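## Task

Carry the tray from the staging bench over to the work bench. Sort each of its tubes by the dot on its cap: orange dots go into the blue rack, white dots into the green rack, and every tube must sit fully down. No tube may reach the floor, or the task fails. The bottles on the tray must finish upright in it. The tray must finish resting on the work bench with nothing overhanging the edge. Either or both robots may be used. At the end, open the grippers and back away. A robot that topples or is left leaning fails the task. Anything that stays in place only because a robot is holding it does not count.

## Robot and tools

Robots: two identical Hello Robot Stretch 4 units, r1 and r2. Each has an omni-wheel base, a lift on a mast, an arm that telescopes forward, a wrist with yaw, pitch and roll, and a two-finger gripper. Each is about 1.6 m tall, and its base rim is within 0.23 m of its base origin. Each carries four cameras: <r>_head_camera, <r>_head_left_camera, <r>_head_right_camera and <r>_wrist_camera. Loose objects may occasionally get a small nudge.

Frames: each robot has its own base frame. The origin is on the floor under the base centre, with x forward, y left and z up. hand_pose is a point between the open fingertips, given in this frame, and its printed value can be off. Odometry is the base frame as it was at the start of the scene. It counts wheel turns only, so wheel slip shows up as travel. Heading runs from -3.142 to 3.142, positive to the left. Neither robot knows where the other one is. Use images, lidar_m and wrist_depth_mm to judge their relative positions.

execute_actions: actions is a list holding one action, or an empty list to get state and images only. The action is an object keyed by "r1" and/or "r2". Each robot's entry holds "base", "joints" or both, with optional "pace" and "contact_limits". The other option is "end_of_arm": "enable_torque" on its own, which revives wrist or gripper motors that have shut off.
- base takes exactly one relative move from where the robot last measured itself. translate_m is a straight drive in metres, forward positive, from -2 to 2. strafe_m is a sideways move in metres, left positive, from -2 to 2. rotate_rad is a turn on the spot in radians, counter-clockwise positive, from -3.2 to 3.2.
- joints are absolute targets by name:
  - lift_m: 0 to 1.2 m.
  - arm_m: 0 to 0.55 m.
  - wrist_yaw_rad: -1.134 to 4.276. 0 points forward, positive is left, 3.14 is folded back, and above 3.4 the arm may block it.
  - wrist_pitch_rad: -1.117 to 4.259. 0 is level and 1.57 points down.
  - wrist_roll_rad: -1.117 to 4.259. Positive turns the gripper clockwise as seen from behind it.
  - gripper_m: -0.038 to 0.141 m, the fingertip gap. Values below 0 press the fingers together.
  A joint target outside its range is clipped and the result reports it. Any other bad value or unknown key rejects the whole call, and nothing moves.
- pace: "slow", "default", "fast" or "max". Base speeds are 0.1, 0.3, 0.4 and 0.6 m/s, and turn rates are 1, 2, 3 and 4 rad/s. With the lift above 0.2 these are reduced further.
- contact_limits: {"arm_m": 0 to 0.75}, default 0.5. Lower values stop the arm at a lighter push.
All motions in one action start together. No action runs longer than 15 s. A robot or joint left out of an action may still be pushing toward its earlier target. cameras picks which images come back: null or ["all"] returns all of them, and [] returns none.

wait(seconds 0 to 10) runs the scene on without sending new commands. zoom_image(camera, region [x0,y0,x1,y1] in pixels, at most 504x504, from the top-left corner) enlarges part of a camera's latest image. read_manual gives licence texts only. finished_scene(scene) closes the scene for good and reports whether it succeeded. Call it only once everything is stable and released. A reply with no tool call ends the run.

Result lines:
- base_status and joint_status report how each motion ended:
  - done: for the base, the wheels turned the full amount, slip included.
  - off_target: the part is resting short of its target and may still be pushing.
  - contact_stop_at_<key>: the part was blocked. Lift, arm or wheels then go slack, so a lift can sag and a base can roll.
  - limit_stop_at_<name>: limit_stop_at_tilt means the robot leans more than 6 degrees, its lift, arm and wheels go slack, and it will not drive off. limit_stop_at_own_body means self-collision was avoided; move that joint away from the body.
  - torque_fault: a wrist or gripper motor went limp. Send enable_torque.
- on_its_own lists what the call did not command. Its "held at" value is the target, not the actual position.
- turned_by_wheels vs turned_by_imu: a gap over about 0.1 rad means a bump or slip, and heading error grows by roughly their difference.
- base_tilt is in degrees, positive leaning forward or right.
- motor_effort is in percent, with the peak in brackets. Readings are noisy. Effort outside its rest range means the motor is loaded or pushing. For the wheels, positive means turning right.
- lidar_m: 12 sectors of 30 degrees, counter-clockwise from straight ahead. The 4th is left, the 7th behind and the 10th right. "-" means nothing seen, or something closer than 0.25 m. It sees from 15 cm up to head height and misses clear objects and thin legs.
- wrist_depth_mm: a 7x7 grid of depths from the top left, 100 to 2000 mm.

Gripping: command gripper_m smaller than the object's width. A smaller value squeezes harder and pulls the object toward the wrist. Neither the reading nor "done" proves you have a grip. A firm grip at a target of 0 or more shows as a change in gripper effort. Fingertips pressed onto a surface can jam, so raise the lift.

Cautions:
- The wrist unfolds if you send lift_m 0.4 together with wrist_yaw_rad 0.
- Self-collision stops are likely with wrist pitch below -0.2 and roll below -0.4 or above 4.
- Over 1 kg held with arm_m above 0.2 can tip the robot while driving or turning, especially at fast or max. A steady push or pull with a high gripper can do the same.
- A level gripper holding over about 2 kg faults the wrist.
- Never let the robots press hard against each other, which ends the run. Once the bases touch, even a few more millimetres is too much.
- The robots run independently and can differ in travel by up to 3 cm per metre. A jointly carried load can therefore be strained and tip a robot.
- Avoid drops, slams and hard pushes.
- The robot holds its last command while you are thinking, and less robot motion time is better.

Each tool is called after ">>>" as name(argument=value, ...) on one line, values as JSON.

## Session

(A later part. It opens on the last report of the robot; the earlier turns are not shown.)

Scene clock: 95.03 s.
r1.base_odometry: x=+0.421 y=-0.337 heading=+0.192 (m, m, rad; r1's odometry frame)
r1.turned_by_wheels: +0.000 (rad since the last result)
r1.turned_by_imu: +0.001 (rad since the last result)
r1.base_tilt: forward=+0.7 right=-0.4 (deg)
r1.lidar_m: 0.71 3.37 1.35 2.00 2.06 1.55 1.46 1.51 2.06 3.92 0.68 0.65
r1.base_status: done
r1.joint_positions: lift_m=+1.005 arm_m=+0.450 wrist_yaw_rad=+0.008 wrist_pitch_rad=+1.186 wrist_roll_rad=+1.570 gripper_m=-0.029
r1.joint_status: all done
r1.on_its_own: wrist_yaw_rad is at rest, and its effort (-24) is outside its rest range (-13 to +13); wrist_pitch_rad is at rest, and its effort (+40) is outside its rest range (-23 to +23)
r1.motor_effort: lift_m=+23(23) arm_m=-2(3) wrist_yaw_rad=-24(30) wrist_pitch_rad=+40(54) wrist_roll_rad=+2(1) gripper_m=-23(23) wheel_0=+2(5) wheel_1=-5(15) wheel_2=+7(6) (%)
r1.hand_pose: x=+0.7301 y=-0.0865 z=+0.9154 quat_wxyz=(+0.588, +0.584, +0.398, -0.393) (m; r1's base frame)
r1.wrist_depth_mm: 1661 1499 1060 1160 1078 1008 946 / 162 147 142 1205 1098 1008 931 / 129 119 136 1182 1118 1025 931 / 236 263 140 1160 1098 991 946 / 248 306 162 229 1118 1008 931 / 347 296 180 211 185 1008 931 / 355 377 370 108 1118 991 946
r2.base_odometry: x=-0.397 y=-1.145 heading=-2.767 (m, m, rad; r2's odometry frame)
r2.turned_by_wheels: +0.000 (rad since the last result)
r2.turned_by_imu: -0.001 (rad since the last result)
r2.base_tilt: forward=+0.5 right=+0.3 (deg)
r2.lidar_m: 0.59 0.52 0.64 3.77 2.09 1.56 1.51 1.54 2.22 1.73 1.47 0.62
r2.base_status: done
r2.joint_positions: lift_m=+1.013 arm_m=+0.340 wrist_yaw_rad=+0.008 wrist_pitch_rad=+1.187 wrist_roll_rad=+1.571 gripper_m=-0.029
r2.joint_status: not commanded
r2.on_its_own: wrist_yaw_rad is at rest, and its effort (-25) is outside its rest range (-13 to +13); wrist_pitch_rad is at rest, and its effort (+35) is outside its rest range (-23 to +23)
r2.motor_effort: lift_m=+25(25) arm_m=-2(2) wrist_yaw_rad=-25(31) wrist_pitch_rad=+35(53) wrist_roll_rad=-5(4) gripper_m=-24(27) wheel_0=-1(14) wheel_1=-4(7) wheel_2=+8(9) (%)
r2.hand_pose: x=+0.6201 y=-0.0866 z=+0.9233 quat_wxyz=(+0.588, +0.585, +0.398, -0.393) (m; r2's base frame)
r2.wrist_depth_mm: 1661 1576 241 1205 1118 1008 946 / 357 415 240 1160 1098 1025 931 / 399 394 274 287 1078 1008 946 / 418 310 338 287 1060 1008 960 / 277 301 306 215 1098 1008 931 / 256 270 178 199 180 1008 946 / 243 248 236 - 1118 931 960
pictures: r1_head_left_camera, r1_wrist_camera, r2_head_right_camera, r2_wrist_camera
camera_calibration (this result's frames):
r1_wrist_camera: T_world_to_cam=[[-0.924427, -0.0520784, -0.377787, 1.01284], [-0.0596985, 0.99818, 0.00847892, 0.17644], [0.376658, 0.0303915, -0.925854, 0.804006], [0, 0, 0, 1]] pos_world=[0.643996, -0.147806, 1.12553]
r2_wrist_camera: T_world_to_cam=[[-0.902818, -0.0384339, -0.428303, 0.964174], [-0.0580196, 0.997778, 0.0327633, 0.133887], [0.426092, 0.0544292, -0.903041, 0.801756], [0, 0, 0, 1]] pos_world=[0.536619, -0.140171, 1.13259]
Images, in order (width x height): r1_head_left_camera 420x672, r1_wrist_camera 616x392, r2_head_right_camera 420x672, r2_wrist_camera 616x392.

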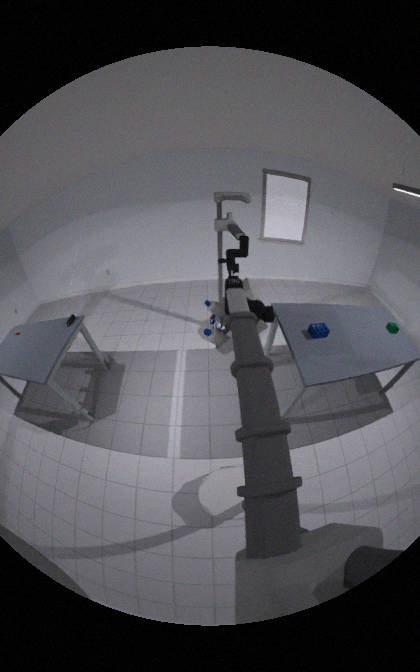

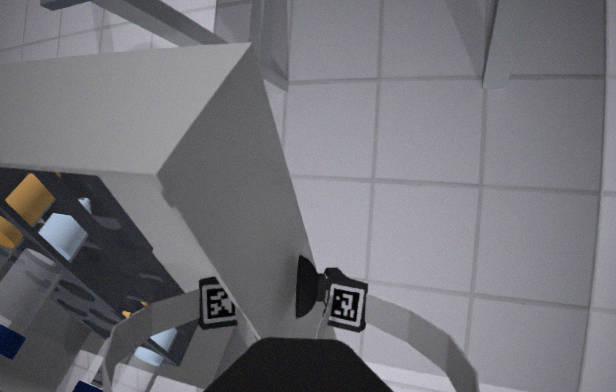

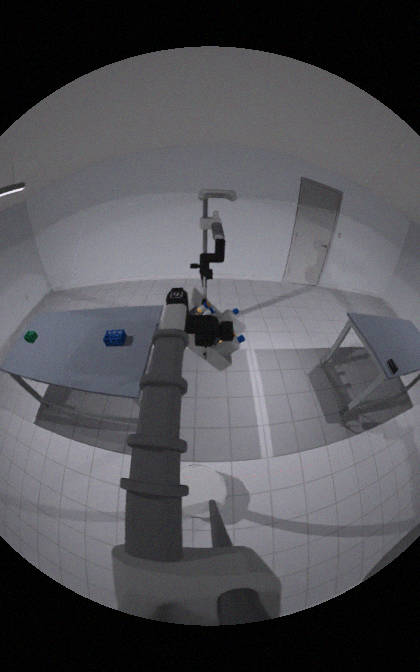

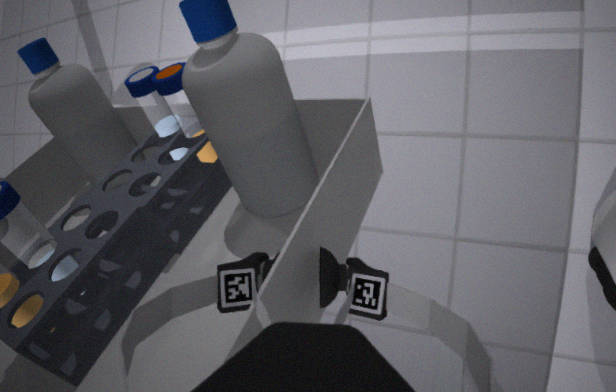

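>>> execute_actions(actions=[{"r1":{"joints":{"lift_m":1.15},"pace":"slow"},"r2":{"joints":{"lift_m":1.158},"pace":"slow"}}], cameras=[])

>>> execute_actions(actions=[{"r1":{"base":{"strafe_m":-0.7},"pace":"slow"},"r2":{"base":{"strafe_m":0.7},"pace":"slow"}}], cameras=["r2_head_right_camera"])

>>> execute_actions(actions=[{"r1":{"base":{"strafe_m":-0.45},"joints":{"arm_m":0.46},"pace":"slow"},"r2":{"base":{"strafe_m":0.45},"pace":"slow"}}], cameras=["r2_head_right_camera","r1_head_left_camera","r2_wrist_camera"])

Scene clock: 107.70 s.
r1.base_odometry: x=+0.421 y=-0.337 heading=+0.192 (m, m, rad; r1's odometry frame)
r1.turned_by_wheels: +0.000 (rad since the last result)
r1.turned_by_imu: +0.002 (rad since the last result)
r1.base_tilt: forward=+0.6 right=-0.2 (deg)
r1.lidar_m: 0.72 3.37 1.37 1.98 2.07 1.55 1.47 1.53 2.07 3.93 0.73 0.65
r1.base_status: not commanded
r1.joint_positions: lift_m=+1.150 arm_m=+0.450 wrist_yaw_rad=+0.008 wrist_pitch_rad=+1.186 wrist_roll_rad=+1.570 gripper_m=-0.029
r1.joint_status: all done
r1.on_its_own: wrist_yaw_rad is at rest, and its effort (-24) is outside its rest range (-13 to +13); wrist_pitch_rad is at rest, and its effort (+39) is outside its rest range (-23 to +23)
r1.motor_effort: lift_m=+24(26) arm_m=-1(1) wrist_yaw_rad=-24(24) wrist_pitch_rad=+39(39) wrist_roll_rad=+1(2) gripper_m=-20(20) wheel_0=+2(2) wheel_1=-5(5) wheel_2=+7(7) (%)
r1.hand_pose: x=+0.7301 y=-0.0865 z=+1.0604 quat_wxyz=(+0.588, +0.584, +0.398, -0.393) (m; r1's base frame)
r1.wrist_depth_mm: 1808 750 723 1308 1255 1138 1078 / 162 147 142 1308 1229 1118 1060 / 129 119 136 1336 1255 1138 1042 / 235 262 139 1336 1229 1118 1060 / 249 306 162 229 1255 1138 1078 / 347 294 180 210 185 1138 1078 / 355 382 370 108 1229 1118 1060
r2.base_odometry: x=-0.397 y=-1.145 heading=-2.767 (m, m, rad; r2's odometry frame)
r2.turned_by_wheels: +0.000 (rad since the last result)
r2.turned_by_imu: -0.001 (rad since the last result)
r2.base_tilt: forward=+0.4 right=+0.3 (deg)
r2.lidar_m: 0.59 0.52 0.65 3.78 2.10 1.57 1.49 1.57 2.23 1.73 1.47 0.60
r2.base_status: not commanded
r2.joint_positions: lift_m=+1.157 arm_m=+0.340 wrist_yaw_rad=+0.008 wrist_pitch_rad=+1.187 wrist_roll_rad=+1.571 gripper_m=-0.029
r2.joint_status: all done
r2.on_its_own: wrist_yaw_rad is at rest, and its effort (-23) is outside its rest range (-13 to +13); wrist_pitch_rad is at rest, and its effort (+36) is outside its rest range (-23 to +23)
r2.motor_effort: lift_m=+26(22) arm_m=-3(2) wrist_yaw_rad=-23(25) wrist_pitch_rad=+36(35) wrist_roll_rad=-4(4) gripper_m=-25(25) wheel_0=-1(1) wheel_1=-4(4) wheel_2=+8(8) (%)
r2.hand_pose: x=+0.6201 y=-0.0866 z=+1.0682 quat_wxyz=(+0.588, +0.585, +0.398, -0.393) (m; r2's base frame)
r2.wrist_depth_mm: - 1708 239 1366 1205 1138 1042 / 355 410 239 1308 1229 1098 1060 / 394 394 274 287 1182 1160 1060 / 415 314 338 289 1229 1138 1078 / 277 303 307 216 1255 1118 1060 / 254 268 179 200 181 1160 1025 / 244 247 237 - 1229 991 1078
pictures: none
No camera images: the call's "cameras" was empty. Leave "cameras" out to get every camera's image.

Scene clock: 115.87 s.
r1.base_odometry: x=+0.555 y=-1.024 heading=+0.192 (m, m, rad; r1's odometry frame)
r1.turned_by_wheels: +0.000 (rad since the last result)
r1.turned_by_imu: +0.009 (rad since the last result)
r1.base_tilt: forward=+0.7 right=-0.2 (deg)
r1.lidar_m: 0.47 0.51 2.04 2.00 2.08 1.53 1.46 1.48 2.12 3.23 0.71 0.52
r1.base_status: done
r1.joint_positions: lift_m=+1.150 arm_m=+0.451 wrist_yaw_rad=+0.010 wrist_pitch_rad=+1.182 wrist_roll_rad=+1.570 gripper_m=-0.029
r1.joint_status: not commanded
r1.on_its_own: wrist_yaw_rad is at rest, and its effort (-28) is outside its rest range (-13 to +13); wrist_pitch_rad is at rest, and its effort (+53) is outside its rest range (-23 to +23)
r1.motor_effort: lift_m=+24(24) arm_m=-3(3) wrist_yaw_rad=-28(28) wrist_pitch_rad=+53(53) wrist_roll_rad=+2(1) gripper_m=-21(23) wheel_0=+4(9) wheel_1=-9(10) wheel_2=+8(7) (%)
r1.hand_pose: x=+0.7318 y=-0.0864 z=+1.0609 quat_wxyz=(+0.590, +0.585, +0.397, -0.391) (m; r1's base frame)
r1.wrist_depth_mm: 1863 661 597 549 496 459 430 / 158 144 142 544 496 459 433 / 126 117 138 539 496 459 427 / 236 262 142 530 500 455 433 / 252 304 158 232 496 462 433 / 351 287 179 206 184 459 433 / 359 373 366 109 500 449 433
r2.base_odometry: x=-0.142 y=-1.797 heading=-2.767 (m, m, rad; r2's odometry frame)
r2.turned_by_wheels: +0.000 (rad since the last result)
r2.turned_by_imu: -0.005 (rad since the last result)
r2.base_tilt: forward=+0.5 right=+0.3 (deg)
r2.lidar_m: 0.44 0.48 0.69 3.09 2.13 1.52 1.47 1.58 2.23 2.13 2.21 0.47
r2.base_status: done
r2.joint_positions: lift_m=+1.158 arm_m=+0.340 wrist_yaw_rad=+0.010 wrist_pitch_rad=+1.182 wrist_roll_rad=+1.571 gripper_m=-0.029
r2.joint_status: not commanded
r2.on_its_own: wrist_yaw_rad is at rest, and its effort (-28) is outside its rest range (-13 to +13); wrist_pitch_rad is at rest, and its effort (+48) is outside its rest range (-23 to +23)
r2.motor_effort: lift_m=+26(26) arm_m=-2(3) wrist_yaw_rad=-28(29) wrist_pitch_rad=+48(49) wrist_roll_rad=-5(4) gripper_m=-26(25) wheel_0=-3(11) wheel_1=-2(6) wheel_2=+8(9) (%)
r2.hand_pose: x=+0.6214 y=-0.0864 z=+1.0687 quat_wxyz=(+0.589, +0.585, +0.397, -0.391) (m; r2's base frame)
r2.wrist_depth_mm: 1983 707 238 544 496 452 1060 / 355 415 238 530 500 455 1042 / 407 394 274 289 488 459 1042 / 415 310 336 289 488 466 1060 / 278 304 304 212 504 469 1060 / 256 266 177 196 180 469 1078 / 252 246 234 - 504 477 1078
pictures: r2_head_right_camera
Images, in order (width x height): r2_head_right_camera 420x672.

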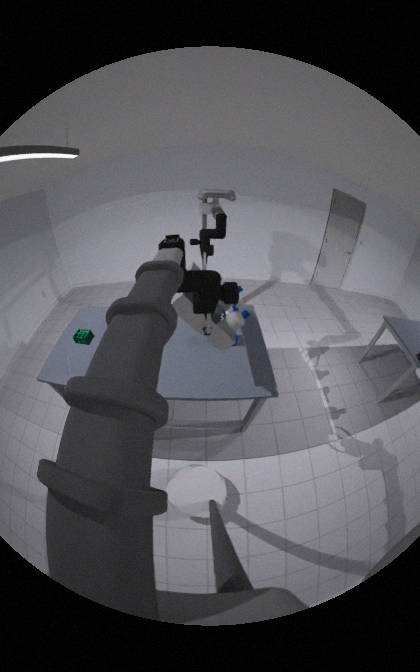

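Scene clock: 121.50 s.
r1.base_odometry: x=+0.641 y=-1.465 heading=+0.192 (m, m, rad; r1's odometry frame)
r1.turned_by_wheels: +0.000 (rad since the last result)
r1.turned_by_imu: +0.005 (rad since the last result)
r1.base_tilt: forward=+0.6 right=-0.3 (deg)
r1.lidar_m: 0.48 0.51 0.70 2.46 2.08 1.55 1.47 1.54 2.11 2.78 0.72 0.52
r1.base_status: done
r1.joint_positions: lift_m=+1.150 arm_m=+0.460 wrist_yaw_rad=+0.008 wrist_pitch_rad=+1.185 wrist_roll_rad=+1.570 gripper_m=-0.029
r1.joint_status: all done
r1.on_its_own: wrist_yaw_rad is at rest, and its effort (-22) is outside its rest range (-13 to +13); wrist_pitch_rad is at rest, and its effort (+43) is outside its rest range (-23 to +23)
r1.motor_effort: lift_m=+24(24) arm_m=-2(3) wrist_yaw_rad=-22(28) wrist_pitch_rad=+43(53) wrist_roll_rad=+0(1) gripper_m=-20(22) wheel_0=+4(9) wheel_1=-8(14) wheel_2=+7(4) (%)
r1.hand_pose: x=+0.7405 y=-0.0866 z=+1.0605 quat_wxyz=(+0.588, +0.585, +0.397, -0.392) (m; r1's base frame)
r1.wrist_depth_mm: 1863 654 591 544 500 459 433 / 159 145 141 539 500 462 430 / 126 118 134 530 500 459 430 / 236 265 138 525 508 462 433 / 250 304 162 230 500 459 430 / 351 293 181 211 185 459 430 / 357 368 368 109 500 449 433
r2.base_odometry: x=+0.023 y=-2.216 heading=-2.767 (m, m, rad; r2's odometry frame)
r2.turned_by_wheels: +0.000 (rad since the last result)
r2.turned_by_imu: -0.001 (rad since the last result)
r2.base_tilt: forward=+0.4 right=+0.3 (deg)
r2.lidar_m: 0.43 0.47 0.66 2.63 2.11 1.52 1.47 1.58 2.20 2.60 0.67 0.48
r2.base_status: done
r2.joint_positions: lift_m=+1.158 arm_m=+0.340 wrist_yaw_rad=+0.008 wrist_pitch_rad=+1.186 wrist_roll_rad=+1.571 gripper_m=-0.029
r2.joint_status: not commanded
r2.on_its_own: wrist_yaw_rad is at rest, and its effort (-23) is outside its rest range (-13 to +13); wrist_pitch_rad is at rest, and its effort (+39) is outside its rest range (-23 to +23)
r2.motor_effort: lift_m=+26(26) arm_m=-3(3) wrist_yaw_rad=-23(29) wrist_pitch_rad=+39(49) wrist_roll_rad=-4(4) gripper_m=-24(27) wheel_0=-5(12) wheel_1=-1(4) wheel_2=+8(8) (%)
r2.hand_pose: x=+0.6204 y=-0.0865 z=+1.0683 quat_wxyz=(+0.588, +0.585, +0.397, -0.393) (m; r2's base frame)
r2.wrist_depth_mm: 1921 699 238 544 496 452 1042 / 351 415 239 535 500 459 1060 / 402 394 276 285 492 455 1042 / 413 309 340 289 492 466 1078 / 277 306 307 213 496 473 1060 / 255 266 179 199 180 469 1060 / 252 246 237 - 508 480 1078
pictures: r1_head_left_camera, r2_head_right_camera, r2_wrist_camera
camera_calibration (this result's frames):
r2_wrist_camera: T_world_to_cam=[[-0.902346, -0.0384752, -0.429291, 1.02734], [-0.0581052, 0.997774, 0.0327085, 0.129255], [0.427077, 0.0544584, -0.902574, 0.931519], [0, 0, 0, 1]] pos_world=[0.5367, -0.14017, 1.27757]
Images, in order (width x height): r1_head_left_camera 420x672, r2_head_right_camera 420x672, r2_wrist_camera 616x392.

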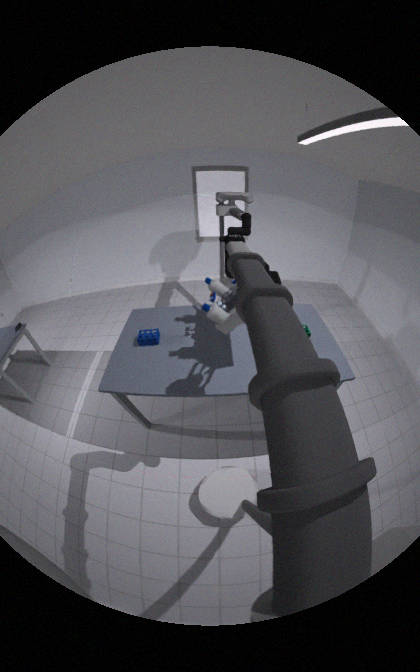

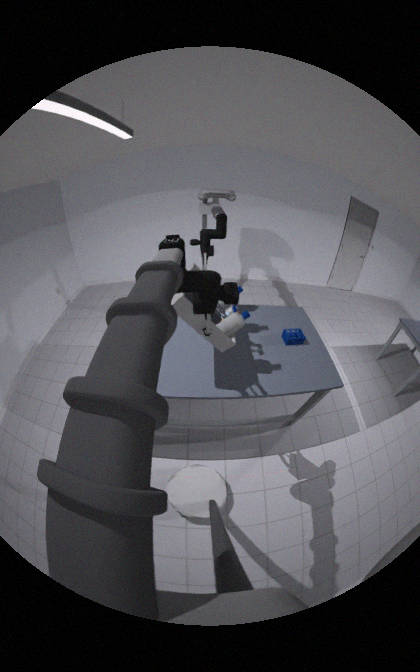

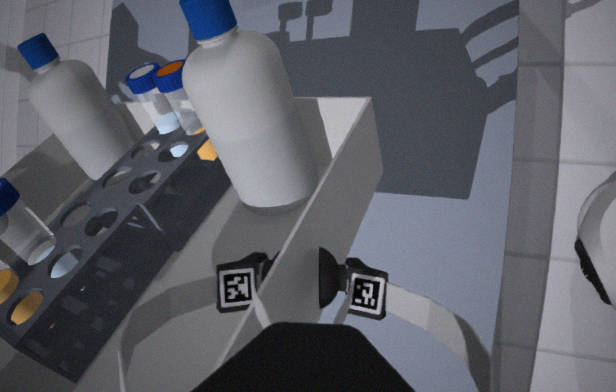

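>>> execute_actions(actions=[{"r1":{"joints":{"lift_m":0.96,"arm_m":0.468},"pace":"slow"},"r2":{"joints":{"lift_m":0.968},"pace":"slow"}}], cameras=["r2_wrist_camera"])

>>> execute_actions(actions=[{"r1":{"joints":{"lift_m":0.89},"pace":"slow"},"r2":{"joints":{"lift_m":0.897},"pace":"slow"}}], cameras=["r1_wrist_camera","r2_wrist_camera"])

Scene clock: 130.30 s.
r1.base_odometry: x=+0.641 y=-1.465 heading=+0.192 (m, m, rad; r1's odometry frame)
r1.turned_by_wheels: +0.000 (rad since the last result)
r1.turned_by_imu: +0.002 (rad since the last result)
r1.base_tilt: forward=+0.6 right=-0.2 (deg)
r1.lidar_m: 0.49 0.52 0.73 2.45 2.09 1.54 1.47 1.55 2.10 2.78 0.71 0.51
r1.base_status: not commanded
r1.joint_positions: lift_m=+0.960 arm_m=+0.468 wrist_yaw_rad=+0.003 wrist_pitch_rad=+1.188 wrist_roll_rad=+1.571 gripper_m=-0.030
r1.joint_status: all done
r1.on_its_own: wrist_pitch_rad is at rest, and its effort (+34) is outside its rest range (-23 to +23)
r1.motor_effort: lift_m=+13(23) arm_m=+0(2) wrist_yaw_rad=-7(24) wrist_pitch_rad=+34(43) wrist_roll_rad=-3(4) gripper_m=-17(21) wheel_0=+4(4) wheel_1=-8(8) wheel_2=+7(7) (%)
r1.hand_pose: x=+0.7470 y=-0.0871 z=+0.8710 quat_wxyz=(+0.586, +0.586, +0.396, -0.395) (m; r1's base frame)
r1.wrist_depth_mm: 484 427 375 345 317 291 274 / 195 165 150 340 319 291 274 / 251 248 153 338 317 293 277 / 240 273 169 334 319 293 273 / 260 303 187 332 319 293 274 / 306 281 181 207 306 291 274 / 349 340 366 108 319 285 274
r2.base_odometry: x=+0.023 y=-2.216 heading=-2.767 (m, m, rad; r2's odometry frame)
r2.turned_by_wheels: +0.000 (rad since the last result)
r2.turned_by_imu: -0.001 (rad since the last result)
r2.base_tilt: forward=+0.4 right=+0.4 (deg)
r2.lidar_m: 0.44 0.46 0.70 2.62 2.08 1.53 1.45 1.56 2.21 2.59 0.65 0.48
r2.base_status: not commanded
r2.joint_positions: lift_m=+0.968 arm_m=+0.340 wrist_yaw_rad=+0.005 wrist_pitch_rad=+1.194 wrist_roll_rad=+1.570 gripper_m=-0.029
r2.joint_status: all done
r2.on_its_own: wrist_yaw_rad is at rest, and its effort (-14) is outside its rest range (-13 to +13)
r2.motor_effort: lift_m=+21(24) arm_m=-3(3) wrist_yaw_rad=-14(26) wrist_pitch_rad=+13(38) wrist_roll_rad=+0(4) gripper_m=-24(23) wheel_0=-5(5) wheel_1=-1(1) wheel_2=+8(8) (%)
r2.hand_pose: x=+0.6178 y=-0.0869 z=+0.8778 quat_wxyz=(+0.586, +0.584, +0.399, -0.396) (m; r2's base frame)
r2.wrist_depth_mm: 488 283 204 343 310 282 891 / 338 327 217 271 307 283 878 / 370 320 262 279 306 287 891 / 399 298 317 289 312 287 904 / 273 301 294 211 314 289 917 / 246 277 184 196 180 289 904 / 244 258 251 - 314 286 904
pictures: r2_wrist_camera
camera_calibration (this result's frames):
r2_wrist_camera: T_world_to_cam=[[-0.906092, -0.0366809, -0.421487, 0.938827], [-0.0556184, 0.997916, 0.0327198, 0.134168], [0.419409, 0.0530896, -0.906244, 0.768537], [0, 0, 0, 1]] pos_world=[0.535795, -0.140253, 1.0878]
Images, in order (width x height): r2_wrist_camera 616x392.

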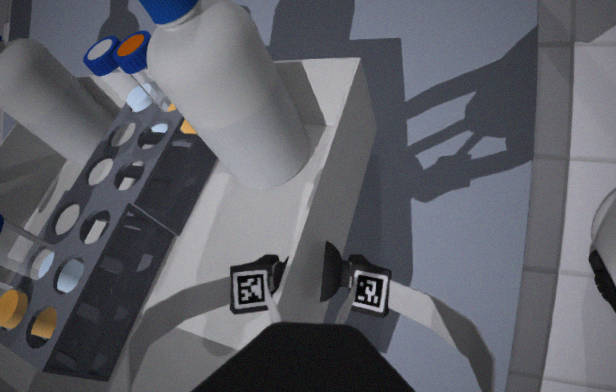

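Scene clock: 131.77 s.
r1.base_odometry: x=+0.641 y=-1.465 heading=+0.192 (m, m, rad; r1's odometry frame)
r1.turned_by_wheels: +0.000 (rad since the last result)
r1.turned_by_imu: +0.001 (rad since the last result)
r1.base_tilt: forward=+0.6 right=-0.2 (deg)
r1.lidar_m: 0.48 0.52 0.71 2.42 2.10 1.54 1.46 1.51 2.12 2.78 0.71 0.52
r1.base_status: not commanded
r1.joint_positions: lift_m=+0.890 arm_m=+0.468 wrist_yaw_rad=+0.003 wrist_pitch_rad=+1.189 wrist_roll_rad=+1.571 gripper_m=-0.029
r1.joint_status: all done
r1.on_its_own: wrist_pitch_rad is at rest, and its effort (+31) is outside its rest range (-23 to +23)
r1.motor_effort: lift_m=+16(18) arm_m=+0(1) wrist_yaw_rad=-9(9) wrist_pitch_rad=+31(34) wrist_roll_rad=-4(4) gripper_m=-19(18) wheel_0=+4(4) wheel_1=-8(8) wheel_2=+7(7) (%)
r1.hand_pose: x=+0.7466 y=-0.0871 z=+0.8006 quat_wxyz=(+0.586, +0.585, +0.397, -0.395) (m; r1's base frame)
r1.wrist_depth_mm: 370 330 296 268 246 226 213 / 329 286 257 258 247 227 213 / 324 291 265 221 247 227 213 / 246 287 268 232 247 227 213 / 259 294 273 228 246 228 213 / 267 285 186 204 185 228 214 / 278 310 286 108 246 222 213
r2.base_odometry: x=+0.023 y=-2.216 heading=-2.767 (m, m, rad; r2's odometry frame)
r2.turned_by_wheels: +0.000 (rad since the last result)
r2.turned_by_imu: +0.000 (rad since the last result)
r2.base_tilt: forward=+0.4 right=+0.3 (deg)
r2.lidar_m: 0.44 0.48 0.68 2.60 2.06 1.52 1.46 1.53 2.20 2.63 0.64 0.47
r2.base_status: not commanded
r2.joint_positions: lift_m=+0.897 arm_m=+0.340 wrist_yaw_rad=+0.005 wrist_pitch_rad=+1.193 wrist_roll_rad=+1.570 gripper_m=-0.029
r2.joint_status: all done
r2.motor_effort: lift_m=+19(20) arm_m=-3(3) wrist_yaw_rad=-12(15) wrist_pitch_rad=+19(19) wrist_roll_rad=+0(1) gripper_m=-23(25) wheel_0=-5(5) wheel_1=+0(1) wheel_2=+8(8) (%)
r2.hand_pose: x=+0.6182 y=-0.0869 z=+0.8072 quat_wxyz=(+0.586, +0.584, +0.399, -0.396) (m; r2's base frame)
r2.wrist_depth_mm: 151 148 190 221 244 220 209 / 324 163 202 236 245 223 211 / 351 289 277 241 247 223 525 / 286 287 290 236 247 224 521 / 283 306 285 211 245 225 831 / 273 283 184 200 181 223 831 / 322 301 285 - 247 220 854
pictures: r1_wrist_camera, r2_wrist_camera
camera_calibration (this result's frames):
r1_wrist_camera: T_world_to_cam=[[-0.925945, -0.0455122, -0.374907, 0.984133], [-0.0528537, 0.998559, 0.00931699, 0.173211], [0.373942, 0.0284422, -0.927016, 0.694328], [0, 0, 0, 1]] pos_world=[0.660769, -0.14792, 1.011]
r2_wrist_camera: T_world_to_cam=[[-0.905333, -0.0367426, -0.42311, 0.910311], [-0.0557263, 0.997914, 0.0325798, 0.136692], [0.421031, 0.0530739, -0.905492, 0.702695], [0, 0, 0, 1]] pos_world=[0.535896, -0.140254, 1.01699]
Images, in order (width x height): r1_wrist_camera 616x392, r2_wrist_camera 616x392.

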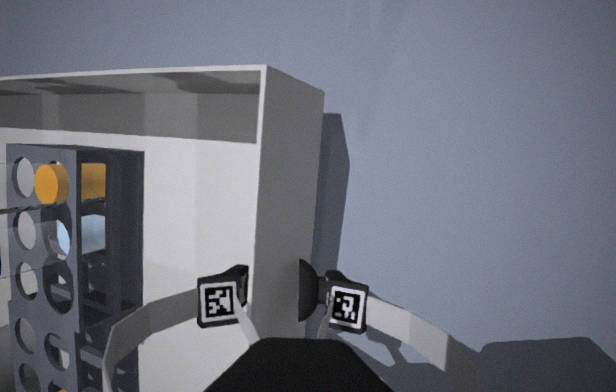

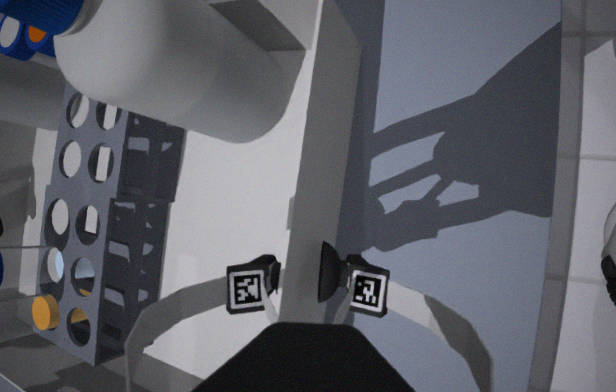

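Recovered.

>>> execute_actions(actions=[{"r1":{"joints":{"gripper_m":0.06}},"r2":{"joints":{"gripper_m":0.06}}}], cameras=[])

>>> execute_actions(actions=[{"r1":{"joints":{"lift_m":1.05}},"r2":{"joints":{"lift_m":1.05}}}], cameras=[])

>>> execute_actions(actions=[{"r1":{"joints":{"arm_m":0.2,"wrist_roll_rad":0,"wrist_pitch_rad":1.0}},"r2":{"joints":{"arm_m":0.1,"wrist_roll_rad":0,"wrist_pitch_rad":1.0}}}], cameras=["r1_wrist_camera","r2_wrist_camera","r1_head_left_camera","r2_head_left_camera"])

Scene clock: 141.57 s.
r1.base_odometry: x=+0.641 y=-1.466 heading=+0.192 (m, m, rad; r1's odometry frame)
r1.turned_by_wheels: +0.000 (rad since the last result)
r1.turned_by_imu: +0.002 (rad since the last result)
r1.base_tilt: forward=+0.6 right=-0.3 (deg)
r1.lidar_m: 0.48 0.51 0.71 2.47 2.10 1.55 1.45 1.51 2.10 2.78 0.72 0.52
r1.base_status: not commanded
r1.joint_positions: lift_m=+0.890 arm_m=+0.468 wrist_yaw_rad=+0.000 wrist_pitch_rad=+1.200 wrist_roll_rad=+1.570 gripper_m=+0.060
r1.joint_status: all done
r1.motor_effort: lift_m=+17(17) arm_m=+0(0) wrist_yaw_rad=-2(12) wrist_pitch_rad=-1(30) wrist_roll_rad=-1(4) gripper_m=-3(19) wheel_0=+4(4) wheel_1=-6(8) wheel_2=+4(7) (%)
r1.hand_pose: x=+0.7435 y=-0.0874 z=+0.7994 quat_wxyz=(+0.584, +0.583, +0.400, -0.399) (m; r1's base frame)
r1.wrist_depth_mm: 362 325 290 265 244 225 213 / 355 310 270 258 244 226 213 / 349 315 289 248 245 226 213 / 259 306 287 243 245 227 213 / 274 307 285 256 242 227 214 / 276 310 198 252 196 225 213 / 282 303 294 108 245 220 213
r2.base_odometry: x=+0.023 y=-2.216 heading=-2.767 (m, m, rad; r2's odometry frame)
r2.turned_by_wheels: +0.000 (rad since the last result)
r2.turned_by_imu: -0.001 (rad since the last result)
r2.base_tilt: forward=+0.4 right=+0.3 (deg)
r2.lidar_m: 0.45 0.49 0.67 2.63 2.09 1.53 1.45 1.56 2.20 2.61 0.65 0.47
r2.base_status: not commanded
r2.joint_positions: lift_m=+0.897 arm_m=+0.340 wrist_yaw_rad=+0.001 wrist_pitch_rad=+1.200 wrist_roll_rad=+1.570 gripper_m=+0.060
r2.joint_status: all done
r2.motor_effort: lift_m=+19(19) arm_m=-2(2) wrist_yaw_rad=-4(13) wrist_pitch_rad=-3(25) wrist_roll_rad=+0(0) gripper_m=-4(23) wheel_0=-3(5) wheel_1=-1(1) wheel_2=+4(8) (%)
r2.hand_pose: x=+0.6159 y=-0.0874 z=+0.8064 quat_wxyz=(+0.584, +0.583, +0.400, -0.399) (m; r2's base frame)
r2.wrist_depth_mm: 143 151 201 224 244 220 512 / 319 163 211 250 243 223 512 / 377 289 289 242 245 223 521 / 296 298 297 252 247 225 842 / 303 319 298 262 241 225 842 / 291 307 287 210 193 224 842 / 338 320 310 - 245 221 854
pictures: none
No camera images: the call's "cameras" was empty. Leave "cameras" out to get every camera's image.

Scene clock: 143.30 s.
r1.base_odometry: x=+0.641 y=-1.466 heading=+0.192 (m, m, rad; r1's odometry frame)
r1.turned_by_wheels: +0.000 (rad since the last result)
r1.turned_by_imu: +0.001 (rad since the last result)
r1.base_tilt: forward=+0.6 right=-0.2 (deg)
r1.lidar_m: 0.47 0.50 0.71 2.45 2.09 1.52 1.45 1.54 2.11 2.78 0.71 0.52
r1.base_status: not commanded
r1.joint_positions: lift_m=+1.050 arm_m=+0.468 wrist_yaw_rad=+0.000 wrist_pitch_rad=+1.200 wrist_roll_rad=+1.570 gripper_m=+0.060
r1.joint_status: all done
r1.motor_effort: lift_m=+20(23) arm_m=-1(0) wrist_yaw_rad=+0(1) wrist_pitch_rad=-1(1) wrist_roll_rad=-2(1) gripper_m=-1(4) wheel_0=+4(4) wheel_1=-6(6) wheel_2=+4(4) (%)
r1.hand_pose: x=+0.7435 y=-0.0874 z=+0.9591 quat_wxyz=(+0.584, +0.583, +0.400, -0.399) (m; r1's base frame)
r1.wrist_depth_mm: 1708 530 480 436 399 368 347 / 591 530 480 433 404 368 347 / 591 521 466 427 397 370 349 / 585 521 433 436 397 368 349 / 591 525 439 430 394 370 347 / 500 449 215 427 197 370 347 / 384 402 449 109 404 362 349
r2.base_odometry: x=+0.023 y=-2.216 heading=-2.767 (m, m, rad; r2's odometry frame)
r2.turned_by_wheels: +0.000 (rad since the last result)
r2.turned_by_imu: +0.000 (rad since the last result)
r2.base_tilt: forward=+0.4 right=+0.3 (deg)
r2.lidar_m: 0.45 0.50 0.70 2.63 2.10 1.52 1.49 1.57 2.19 2.63 0.66 0.48
r2.base_status: not commanded
r2.joint_positions: lift_m=+1.050 arm_m=+0.340 wrist_yaw_rad=+0.000 wrist_pitch_rad=+1.200 wrist_roll_rad=+1.570 gripper_m=+0.060
r2.joint_status: all done
r2.motor_effort: lift_m=+22(19) arm_m=-3(2) wrist_yaw_rad=-2(1) wrist_pitch_rad=-4(3) wrist_roll_rad=+0(0) gripper_m=-2(2) wheel_0=-3(3) wheel_1=+0(0) wheel_2=+4(4) (%)
r2.hand_pose: x=+0.6158 y=-0.0874 z=+0.9591 quat_wxyz=(+0.584, +0.583, +0.400, -0.399) (m; r2's base frame)
r2.wrist_depth_mm: 615 544 480 430 392 362 960 / 384 439 301 343 384 364 960 / 627 500 421 407 387 366 991 / 627 530 439 433 392 368 991 / 634 525 424 436 387 373 991 / 647 500 430 430 193 370 976 / 647 564 508 - 397 382 976
pictures: none
No camera images: the call's "cameras" was empty. Leave "cameras" out to get every camera's image.

Scene clock: 145.23 s.
r1.base_odometry: x=+0.641 y=-1.466 heading=+0.192 (m, m, rad; r1's odometry frame)
r1.turned_by_wheels: +0.000 (rad since the last result)
r1.turned_by_imu: +0.001 (rad since the last result)
r1.base_tilt: forward=+0.5 right=-0.4 (deg)
r1.lidar_m: 0.49 0.52 0.71 2.43 2.09 1.51 1.46 1.53 2.11 2.78 0.69 0.50
r1.base_status: not commanded
r1.joint_positions: lift_m=+1.050 arm_m=+0.201 wrist_yaw_rad=+0.000 wrist_pitch_rad=+1.001 wrist_roll_rad=+0.000 gripper_m=+0.060
r1.joint_status: all done
r1.motor_effort: lift_m=+20(20) arm_m=-5(4) wrist_yaw_rad=+1(1) wrist_pitch_rad=-4(7) wrist_roll_rad=-1(7) gripper_m=-3(4) wheel_0=+4(4) wheel_1=-6(6) wheel_2=+4(4) (%)
r1.hand_pose: x=+0.5272 y=-0.0874 z=+0.9851 quat_wxyz=(+0.877, +0.000, +0.480, +0.000) (m; r1's base frame)
r1.wrist_depth_mm: 676 683 585 676 707 732 750 / 621 609 564 591 634 654 647 / 554 549 496 564 574 585 574 / 500 504 517 517 525 530 544 / 462 469 477 480 484 488 488 / 427 427 215 439 198 445 449 / 1042 413 418 108 418 418 424
r2.base_odometry: x=+0.023 y=-2.216 heading=-2.767 (m, m, rad; r2's odometry frame)
r2.turned_by_wheels: +0.000 (rad since the last result)
r2.turned_by_imu: +0.000 (rad since the last result)
r2.base_tilt: forward=+0.4 right=+0.3 (deg)
r2.lidar_m: 0.44 0.48 0.68 2.61 2.08 1.52 1.48 1.55 2.17 2.61 0.66 0.49
r2.base_status: not commanded
r2.joint_positions: lift_m=+1.050 arm_m=+0.101 wrist_yaw_rad=+0.000 wrist_pitch_rad=+1.001 wrist_roll_rad=+0.000 gripper_m=+0.060
r2.joint_status: all done
r2.motor_effort: lift_m=+22(22) arm_m=-5(5) wrist_yaw_rad=+0(2) wrist_pitch_rad=-6(11) wrist_roll_rad=-1(4) gripper_m=-4(3) wheel_0=-3(3) wheel_1=+0(0) wheel_2=+4(4) (%)
r2.hand_pose: x=+0.4273 y=-0.0874 z=+0.9851 quat_wxyz=(+0.877, +0.000, +0.480, +0.000) (m; r2's base frame)
r2.wrist_depth_mm: 691 691 668 569 627 661 661 / 621 627 603 580 525 585 591 / 569 564 549 549 488 544 535 / 508 508 508 496 488 492 492 / 492 473 466 462 459 455 452 / 1160 1138 1008 976 193 960 960 / 1118 1098 1098 - 1098 1060 1042
pictures: r1_head_left_camera, r1_wrist_camera, r2_head_left_camera, r2_wrist_camera
camera_calibration (this result's frames):
r1_wrist_camera: T_world_to_cam=[[0.0378602, -0.999074, 0.0204225, -0.130845], [-0.855833, -0.0429688, -0.515464, 1.00946], [0.515865, 0.00203733, -0.856668, 0.800934], [0, 0, 0, 1]] pos_world=[0.455711, -0.0889799, 1.20915]
r2_wrist_camera: T_world_to_cam=[[0.0580559, -0.997775, -0.0327787, -0.0674986], [-0.867182, -0.0341358, -0.49682, 0.89876], [0.494596, 0.0572685, -0.867234, 0.875446], [0, 0, 0, 1]] pos_world=[0.350315, -0.0868039, 1.20353]
Images, in order (width x height): r1_head_left_camera 420x672, r1_wrist_camera 616x392, r2_head_left_camera 420x672, r2_wrist_camera 616x392.

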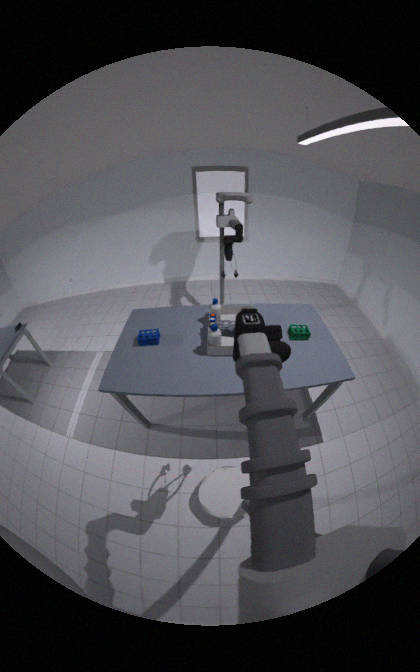

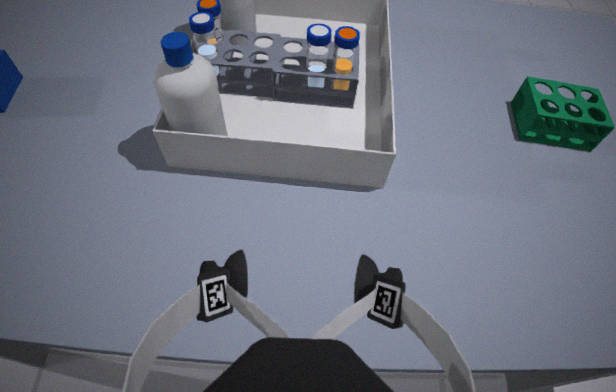

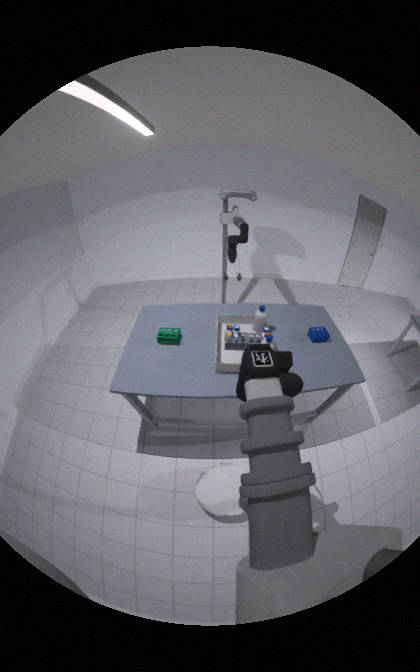

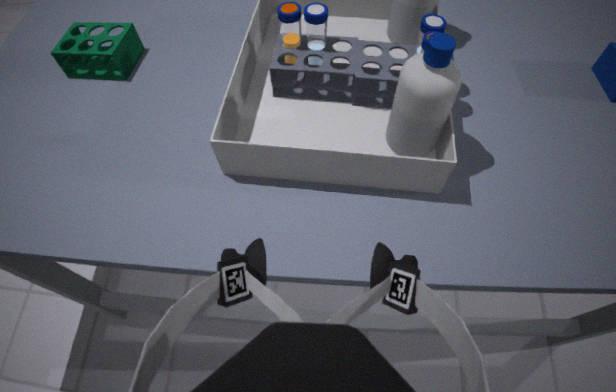

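>>> execute_actions(actions=[{"r1":{"base":{"translate_m":0.2},"joints":{"arm_m":0.45,"wrist_roll_rad":1.57,"wrist_pitch_rad":1.3,"gripper_m":0.07}},"r2":{"base":{"strafe_m":0.9},"joints":{"wrist_pitch_rad":0.35,"wrist_yaw_rad":-1.0,"lift_m":0.85,"arm_m":0.45}}}], cameras=[])

>>> execute_actions(actions=[{"r1":{"base":{"strafe_m":-0.053},"joints":{"lift_m":1.02}}}], cameras=["r1_wrist_camera","r2_wrist_camera"])

Scene clock: 171.67 s.
r1.base_odometry: x=+0.837 y=-1.427 heading=+0.193 (m, m, rad; r1's odometry frame)
r1.turned_by_wheels: +0.000 (rad since the last result)
r1.turned_by_imu: +0.003 (rad since the last result)
r1.base_tilt: forward=+0.6 right=-0.1 (deg)
r1.lidar_m: 0.27 0.30 0.46 2.43 2.38 1.75 1.67 1.75 2.38 2.78 0.44 0.31
r1.base_status: done
r1.joint_positions: lift_m=+1.050 arm_m=+0.449 wrist_yaw_rad=+0.000 wrist_pitch_rad=+1.300 wrist_roll_rad=+1.570 gripper_m=+0.070
r1.joint_status: all done
r1.motor_effort: lift_m=+20(20) arm_m=+4(5) wrist_yaw_rad=-1(1) wrist_pitch_rad=-2(2) wrist_roll_rad=+0(7) gripper_m=-2(1) wheel_0=+5(11) wheel_1=+3(11) wheel_2=-2(12) (%)
r1.hand_pose: x=+0.6972 y=-0.0874 z=+0.9501 quat_wxyz=(+0.563, +0.562, +0.428, -0.428) (m; r1's base frame)
r1.wrist_depth_mm: 1464 477 445 418 397 370 353 / 1464 477 445 418 394 373 355 / 1464 462 439 413 392 366 357 / 1464 459 442 349 394 370 357 / 1464 462 436 355 389 370 357 / 1464 449 202 362 200 368 357 / 1499 351 368 109 392 353 357
r2.base_odometry: x=+0.352 y=-3.054 heading=-2.767 (m, m, rad; r2's odometry frame)
r2.turned_by_wheels: +0.000 (rad since the last result)
r2.turned_by_imu: +0.001 (rad since the last result)
r2.base_tilt: forward=+0.4 right=+0.3 (deg)
r2.lidar_m: 1.10 2.44 1.80 1.71 1.82 1.54 1.46 1.53 2.17 3.51 0.67 0.55
r2.base_status: done
r2.joint_positions: lift_m=+0.850 arm_m=+0.449 wrist_yaw_rad=-1.000 wrist_pitch_rad=+0.352 wrist_roll_rad=+0.000 gripper_m=+0.060
r2.joint_status: all done
r2.motor_effort: lift_m=+18(21) arm_m=+5(6) wrist_yaw_rad=-1(6) wrist_pitch_rad=-8(16) wrist_roll_rad=-1(1) gripper_m=-2(2) wheel_0=-2(11) wheel_1=+0(8) wheel_2=+0(2) (%)
r2.hand_pose: x=+0.6928 y=-0.2751 z=+0.9288 quat_wxyz=(+0.864, +0.084, +0.154, -0.472) (m; r2's base frame)
r2.wrist_depth_mm: - - - - - - - / - - - - - - - / - - - 1229 904 891 1182 / - - 732 676 723 683 732 / 1808 535 508 539 539 539 535 / 1499 640 389 410 193 424 418 / 1255 1229 375 - 364 342 353
pictures: none
No camera images: the call's "cameras" was empty. Leave "cameras" out to get every camera's image.

Scene clock: 172.80 s.
r1.base_odometry: x=+0.847 y=-1.479 heading=+0.193 (m, m, rad; r1's odometry frame)
r1.turned_by_wheels: +0.000 (rad since the last result)
r1.turned_by_imu: +0.001 (rad since the last result)
r1.base_tilt: forward=+0.6 right=-0.3 (deg)
r1.lidar_m: 0.28 0.30 0.43 2.47 2.37 1.75 1.67 1.73 2.38 2.71 0.42 0.31
r1.base_status: done
r1.joint_positions: lift_m=+1.020 arm_m=+0.449 wrist_yaw_rad=+0.000 wrist_pitch_rad=+1.300 wrist_roll_rad=+1.570 gripper_m=+0.070
r1.joint_status: all done
r1.motor_effort: lift_m=+16(19) arm_m=+4(4) wrist_yaw_rad=-1(2) wrist_pitch_rad=-2(1) wrist_roll_rad=+0(1) gripper_m=-4(2) wheel_0=+4(9) wheel_1=-2(9) wheel_2=+0(1) (%)
r1.hand_pose: x=+0.6972 y=-0.0874 z=+0.9204 quat_wxyz=(+0.563, +0.562, +0.428, -0.428) (m; r1's base frame)
r1.wrist_depth_mm: 1430 445 413 389 364 343 329 / 1430 445 413 389 366 345 330 / 1397 439 413 389 364 347 329 / 1464 421 413 389 366 343 330 / 1430 427 373 322 359 343 327 / 1430 404 202 268 200 343 330 / 1464 392 415 108 364 312 332
r2.base_odometry: x=+0.352 y=-3.054 heading=-2.767 (m, m, rad; r2's odometry frame)
r2.turned_by_wheels: +0.000 (rad since the last result)
r2.turned_by_imu: +0.000 (rad since the last result)
r2.base_tilt: forward=+0.4 right=+0.3 (deg)
r2.lidar_m: 1.13 2.44 1.81 1.73 1.81 1.54 1.45 1.54 2.18 3.53 0.69 0.54
r2.base_status: not commanded
r2.joint_positions: lift_m=+0.850 arm_m=+0.449 wrist_yaw_rad=-1.000 wrist_pitch_rad=+0.352 wrist_roll_rad=+0.000 gripper_m=+0.060
r2.joint_status: not commanded
r2.motor_effort: lift_m=+18(18) arm_m=+5(5) wrist_yaw_rad=-1(1) wrist_pitch_rad=-9(9) wrist_roll_rad=-1(1) gripper_m=-4(3) wheel_0=-2(2) wheel_1=+0(0) wheel_2=+0(0) (%)
r2.hand_pose: x=+0.6928 y=-0.2751 z=+0.9288 quat_wxyz=(+0.864, +0.084, +0.154, -0.472) (m; r2's base frame)
r2.wrist_depth_mm: - - - - - - - / - - - - - - - / - - - 1281 891 891 1182 / - - 732 683 732 683 723 / 1756 535 508 535 530 539 535 / 1464 634 389 407 193 418 415 / 1281 1182 375 - 364 343 353
pictures: r1_wrist_camera, r2_wrist_camera
camera_calibration (this result's frames):
r1_wrist_camera: T_world_to_cam=[[-0.961854, -0.0445885, -0.269907, 0.911701], [-0.0503159, 0.99863, 0.0143349, 0.16341], [0.268898, 0.0273687, -0.96278, 0.929886], [0, 0, 0, 1]] pos_world=[0.635101, -0.147984, 1.13901]
r2_wrist_camera: T_world_to_cam=[[-0.803666, -0.595009, 0.00921724, 0.396851], [-0.240074, 0.310012, -0.919922, 1.14786], [0.544504, -0.741523, -0.391992, 0.0103627], [0, 0, 0, 1]] pos_world=[0.588863, -0.112036, 1.05634]
Images, in order (width x height): r1_wrist_camera 616x392, r2_wrist_camera 616x392.

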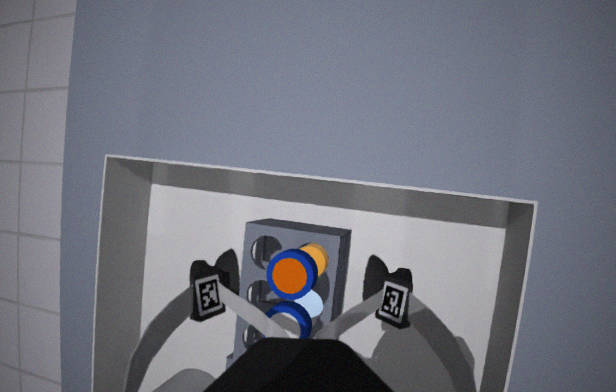

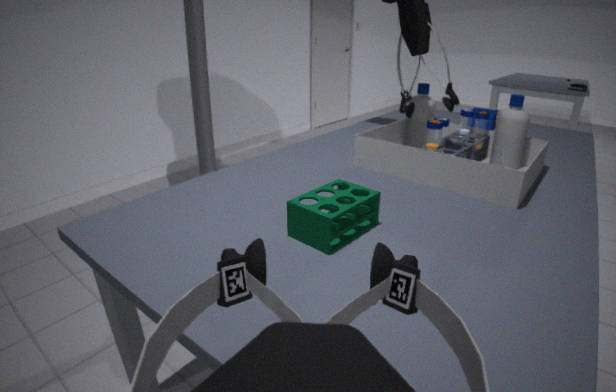

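>>> execute_actions(actions=[{"r1":{"base":{"strafe_m":-0.004},"joints":{"lift_m":0.975,"arm_m":0.47},"pace":"slow"}}], cameras=["r1_wrist_camera"])

>>> execute_actions(actions=[{"r1":{"joints":{"gripper_m":0.015}}}], cameras=[])

>>> execute_actions(actions=[{"r1":{"joints":{"lift_m":1.19}}}], cameras=["r1_wrist_camera","r2_wrist_camera"])

Scene clock: 188.47 s.
r1.base_odometry: x=+0.848 y=-1.483 heading=+0.193 (m, m, rad; r1's odometry frame)
r1.turned_by_wheels: +0.000 (rad since the last result)
r1.turned_by_imu: +0.001 (rad since the last result)
r1.base_tilt: forward=+0.6 right=-0.3 (deg)
r1.lidar_m: 0.28 0.32 0.43 2.47 2.37 1.73 1.66 1.73 2.40 2.73 0.41 0.31
r1.base_status: done
r1.joint_positions: lift_m=+0.975 arm_m=+0.469 wrist_yaw_rad=+0.000 wrist_pitch_rad=+1.300 wrist_roll_rad=+1.570 gripper_m=+0.070
r1.joint_status: all done
r1.motor_effort: lift_m=+16(16) arm_m=+5(4) wrist_yaw_rad=-1(1) wrist_pitch_rad=-2(2) wrist_roll_rad=+1(1) gripper_m=-5(2) wheel_0=+6(10) wheel_1=-5(11) wheel_2=+0(1) (%)
r1.hand_pose: x=+0.7171 y=-0.0874 z=+0.8754 quat_wxyz=(+0.563, +0.562, +0.428, -0.428) (m; r1's base frame)
r1.wrist_depth_mm: 421 392 366 342 322 303 291 / 415 392 364 342 322 303 291 / 421 384 366 342 322 306 290 / 421 375 364 342 322 304 289 / 421 379 355 286 317 303 283 / 421 375 202 218 200 303 266 / 424 362 366 108 322 297 252
r2.base_odometry: x=+0.352 y=-3.054 heading=-2.767 (m, m, rad; r2's odometry frame)
r2.turned_by_wheels: +0.000 (rad since the last result)
r2.turned_by_imu: -0.001 (rad since the last result)
r2.base_tilt: forward=+0.4 right=+0.3 (deg)
r2.lidar_m: 1.12 2.46 1.81 1.71 1.80 1.53 1.46 1.53 2.20 3.52 0.70 0.54
r2.base_status: not commanded
r2.joint_positions: lift_m=+0.850 arm_m=+0.449 wrist_yaw_rad=-1.000 wrist_pitch_rad=+0.352 wrist_roll_rad=+0.000 gripper_m=+0.060
r2.joint_status: not commanded
r2.motor_effort: lift_m=+18(18) arm_m=+5(4) wrist_yaw_rad=+1(2) wrist_pitch_rad=-9(9) wrist_roll_rad=-1(1) gripper_m=-3(3) wheel_0=-2(2) wheel_1=+0(0) wheel_2=+0(0) (%)
r2.hand_pose: x=+0.6928 y=-0.2751 z=+0.9288 quat_wxyz=(+0.864, +0.084, +0.154, -0.472) (m; r2's base frame)
r2.wrist_depth_mm: - - - - - - - / - - - - - - - / - - - 1255 866 891 1205 / - - 723 676 732 683 741 / 1808 530 517 539 544 539 530 / 1499 640 392 413 193 421 421 / 1255 1182 377 - 362 343 353
pictures: r1_wrist_camera
camera_calibration (this result's frames):
r1_wrist_camera: T_world_to_cam=[[-0.961854, -0.0445743, -0.269907, 0.91874], [-0.0503014, 0.998631, 0.0143359, 0.165047], [0.268898, 0.0273657, -0.96278, 0.881221], [0, 0, 0, 1]] pos_world=[0.655037, -0.147985, 1.09403]
Images, in order (width x height): r1_wrist_camera 616x392.

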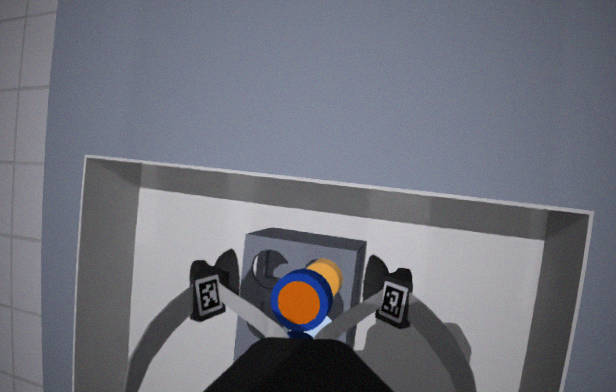

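Scene clock: 189.80 s.
r1.base_odometry: x=+0.848 y=-1.483 heading=+0.193 (m, m, rad; r1's odometry frame)
r1.turned_by_wheels: +0.000 (rad since the last result)
r1.turned_by_imu: +0.000 (rad since the last result)
r1.base_tilt: forward=+0.5 right=-0.2 (deg)
r1.lidar_m: 0.26 0.31 0.45 2.49 2.37 1.71 1.66 1.75 2.39 2.73 0.43 0.29
r1.base_status: not commanded
r1.joint_positions: lift_m=+0.975 arm_m=+0.469 wrist_yaw_rad=+0.000 wrist_pitch_rad=+1.301 wrist_roll_rad=+1.570 gripper_m=+0.015
r1.joint_status: all done
r1.motor_effort: lift_m=+16(16) arm_m=+4(4) wrist_yaw_rad=+0(1) wrist_pitch_rad=-3(3) wrist_roll_rad=+1(1) gripper_m=-14(12) wheel_0=+6(6) wheel_1=-5(5) wheel_2=+0(0) (%)
r1.hand_pose: x=+0.7169 y=-0.0874 z=+0.8753 quat_wxyz=(+0.563, +0.562, +0.429, -0.428) (m; r1's base frame)
r1.wrist_depth_mm: 415 389 364 342 319 303 290 / 418 392 366 342 324 304 291 / 415 387 364 343 324 304 293 / 418 375 362 340 322 301 290 / 421 377 364 283 320 303 281 / 421 373 192 213 195 303 266 / 424 364 366 108 320 297 251
r2.base_odometry: x=+0.352 y=-3.054 heading=-2.767 (m, m, rad; r2's odometry frame)
r2.turned_by_wheels: +0.000 (rad since the last result)
r2.turned_by_imu: +0.000 (rad since the last result)
r2.base_tilt: forward=+0.4 right=+0.3 (deg)
r2.lidar_m: 1.10 2.44 1.79 1.73 1.82 1.55 1.46 1.55 2.17 3.51 0.70 0.55
r2.base_status: not commanded
r2.joint_positions: lift_m=+0.850 arm_m=+0.449 wrist_yaw_rad=-1.000 wrist_pitch_rad=+0.352 wrist_roll_rad=+0.000 gripper_m=+0.060
r2.joint_status: not commanded
r2.motor_effort: lift_m=+18(18) arm_m=+5(5) wrist_yaw_rad=+0(1) wrist_pitch_rad=-8(9) wrist_roll_rad=-1(1) gripper_m=-4(3) wheel_0=-2(2) wheel_1=+0(0) wheel_2=+0(0) (%)
r2.hand_pose: x=+0.6928 y=-0.2751 z=+0.9288 quat_wxyz=(+0.864, +0.084, +0.154, -0.472) (m; r2's base frame)
r2.wrist_depth_mm: - - - - - - - / - - - - - - - / - - - 1255 878 866 1182 / - - 732 676 732 683 732 / 1808 535 508 544 549 535 530 / 1499 634 392 413 193 421 415 / 1255 1205 377 - 364 345 353
pictures: none
No camera images: the call's "cameras" was empty. Leave "cameras" out to get every camera's image.

Scene clock: 191.77 s.
r1.base_odometry: x=+0.848 y=-1.483 heading=+0.193 (m, m, rad; r1's odometry frame)
r1.turned_by_wheels: +0.000 (rad since the last result)
r1.turned_by_imu: +0.001 (rad since the last result)
r1.base_tilt: forward=+0.5 right=-0.2 (deg)
r1.lidar_m: 0.30 0.31 0.44 2.47 2.40 1.73 1.67 1.72 2.38 2.72 0.42 0.32
r1.base_status: not commanded
r1.joint_positions: lift_m=+1.190 arm_m=+0.469 wrist_yaw_rad=+0.000 wrist_pitch_rad=+1.301 wrist_roll_rad=+1.570 gripper_m=+0.015
r1.joint_status: all done
r1.motor_effort: lift_m=+21(22) arm_m=+5(5) wrist_yaw_rad=+0(2) wrist_pitch_rad=-4(3) wrist_roll_rad=+1(0) gripper_m=-12(13) wheel_0=+6(6) wheel_1=-5(6) wheel_2=+0(0) (%)
r1.hand_pose: x=+0.7170 y=-0.0874 z=+1.0900 quat_wxyz=(+0.563, +0.562, +0.428, -0.428) (m; r1's base frame)
r1.wrist_depth_mm: 1618 1537 597 559 525 496 473 / 1618 1499 597 564 535 500 473 / 1618 1537 597 559 530 500 477 / 1661 1499 580 559 530 496 473 / 1661 1576 585 530 517 500 477 / 1618 1576 193 213 194 496 477 / 1618 1078 539 108 521 488 480
r2.base_odometry: x=+0.352 y=-3.054 heading=-2.767 (m, m, rad; r2's odometry frame)
r2.turned_by_wheels: +0.000 (rad since the last result)
r2.turned_by_imu: +0.000 (rad since the last result)
r2.base_tilt: forward=+0.4 right=+0.3 (deg)
r2.lidar_m: 1.10 2.43 1.79 1.73 1.83 1.55 1.47 1.54 2.15 3.51 0.69 0.55
r2.base_status: not commanded
r2.joint_positions: lift_m=+0.850 arm_m=+0.449 wrist_yaw_rad=-1.000 wrist_pitch_rad=+0.352 wrist_roll_rad=+0.000 gripper_m=+0.060
r2.joint_status: not commanded
r2.motor_effort: lift_m=+18(18) arm_m=+5(5) wrist_yaw_rad=-1(0) wrist_pitch_rad=-9(10) wrist_roll_rad=-1(1) gripper_m=-2(4) wheel_0=-2(2) wheel_1=+0(0) wheel_2=+0(0) (%)
r2.hand_pose: x=+0.6928 y=-0.2751 z=+0.9288 quat_wxyz=(+0.864, +0.084, +0.154, -0.472) (m; r2's base frame)
r2.wrist_depth_mm: - - - - - - - / - - - - - - - / - - - 1281 960 878 1182 / - - 723 691 723 683 732 / 1808 535 508 544 539 535 535 / 1537 634 392 410 193 427 421 / 1281 1229 377 - 362 343 353
pictures: r1_wrist_camera, r2_wrist_camera
camera_calibration (this result's frames):
r1_wrist_camera: T_world_to_cam=[[-0.962003, -0.0444489, -0.269398, 0.976081], [-0.0501638, 0.998638, 0.0143629, 0.161846], [0.268393, 0.0273311, -0.962922, 1.08838], [0, 0, 0, 1]] pos_world=[0.654998, -0.147986, 1.30865]
r2_wrist_camera: T_world_to_cam=[[-0.803666, -0.595009, 0.0092174, 0.396851], [-0.240074, 0.310012, -0.919922, 1.14786], [0.544504, -0.741523, -0.391993, 0.010363], [0, 0, 0, 1]] pos_world=[0.588863, -0.112036, 1.05634]
Images, in order (width x height): r1_wrist_camera 616x392, r2_wrist_camera 616x392.

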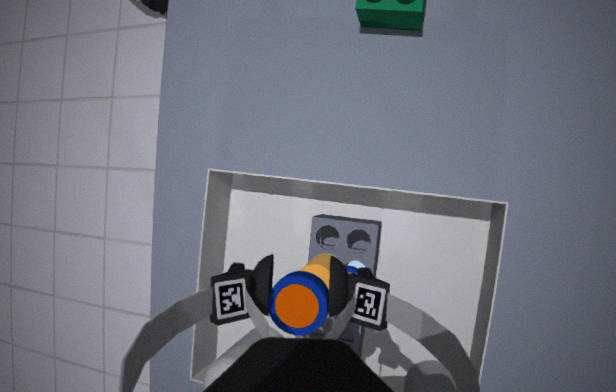

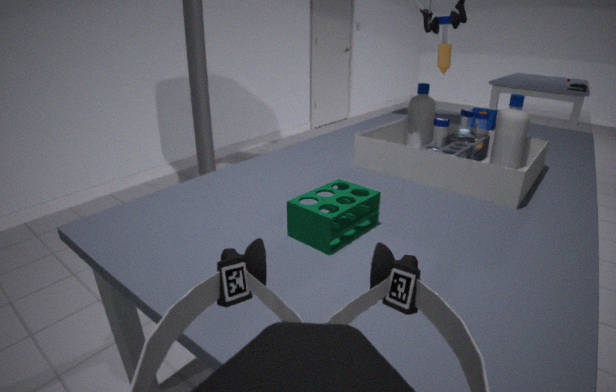

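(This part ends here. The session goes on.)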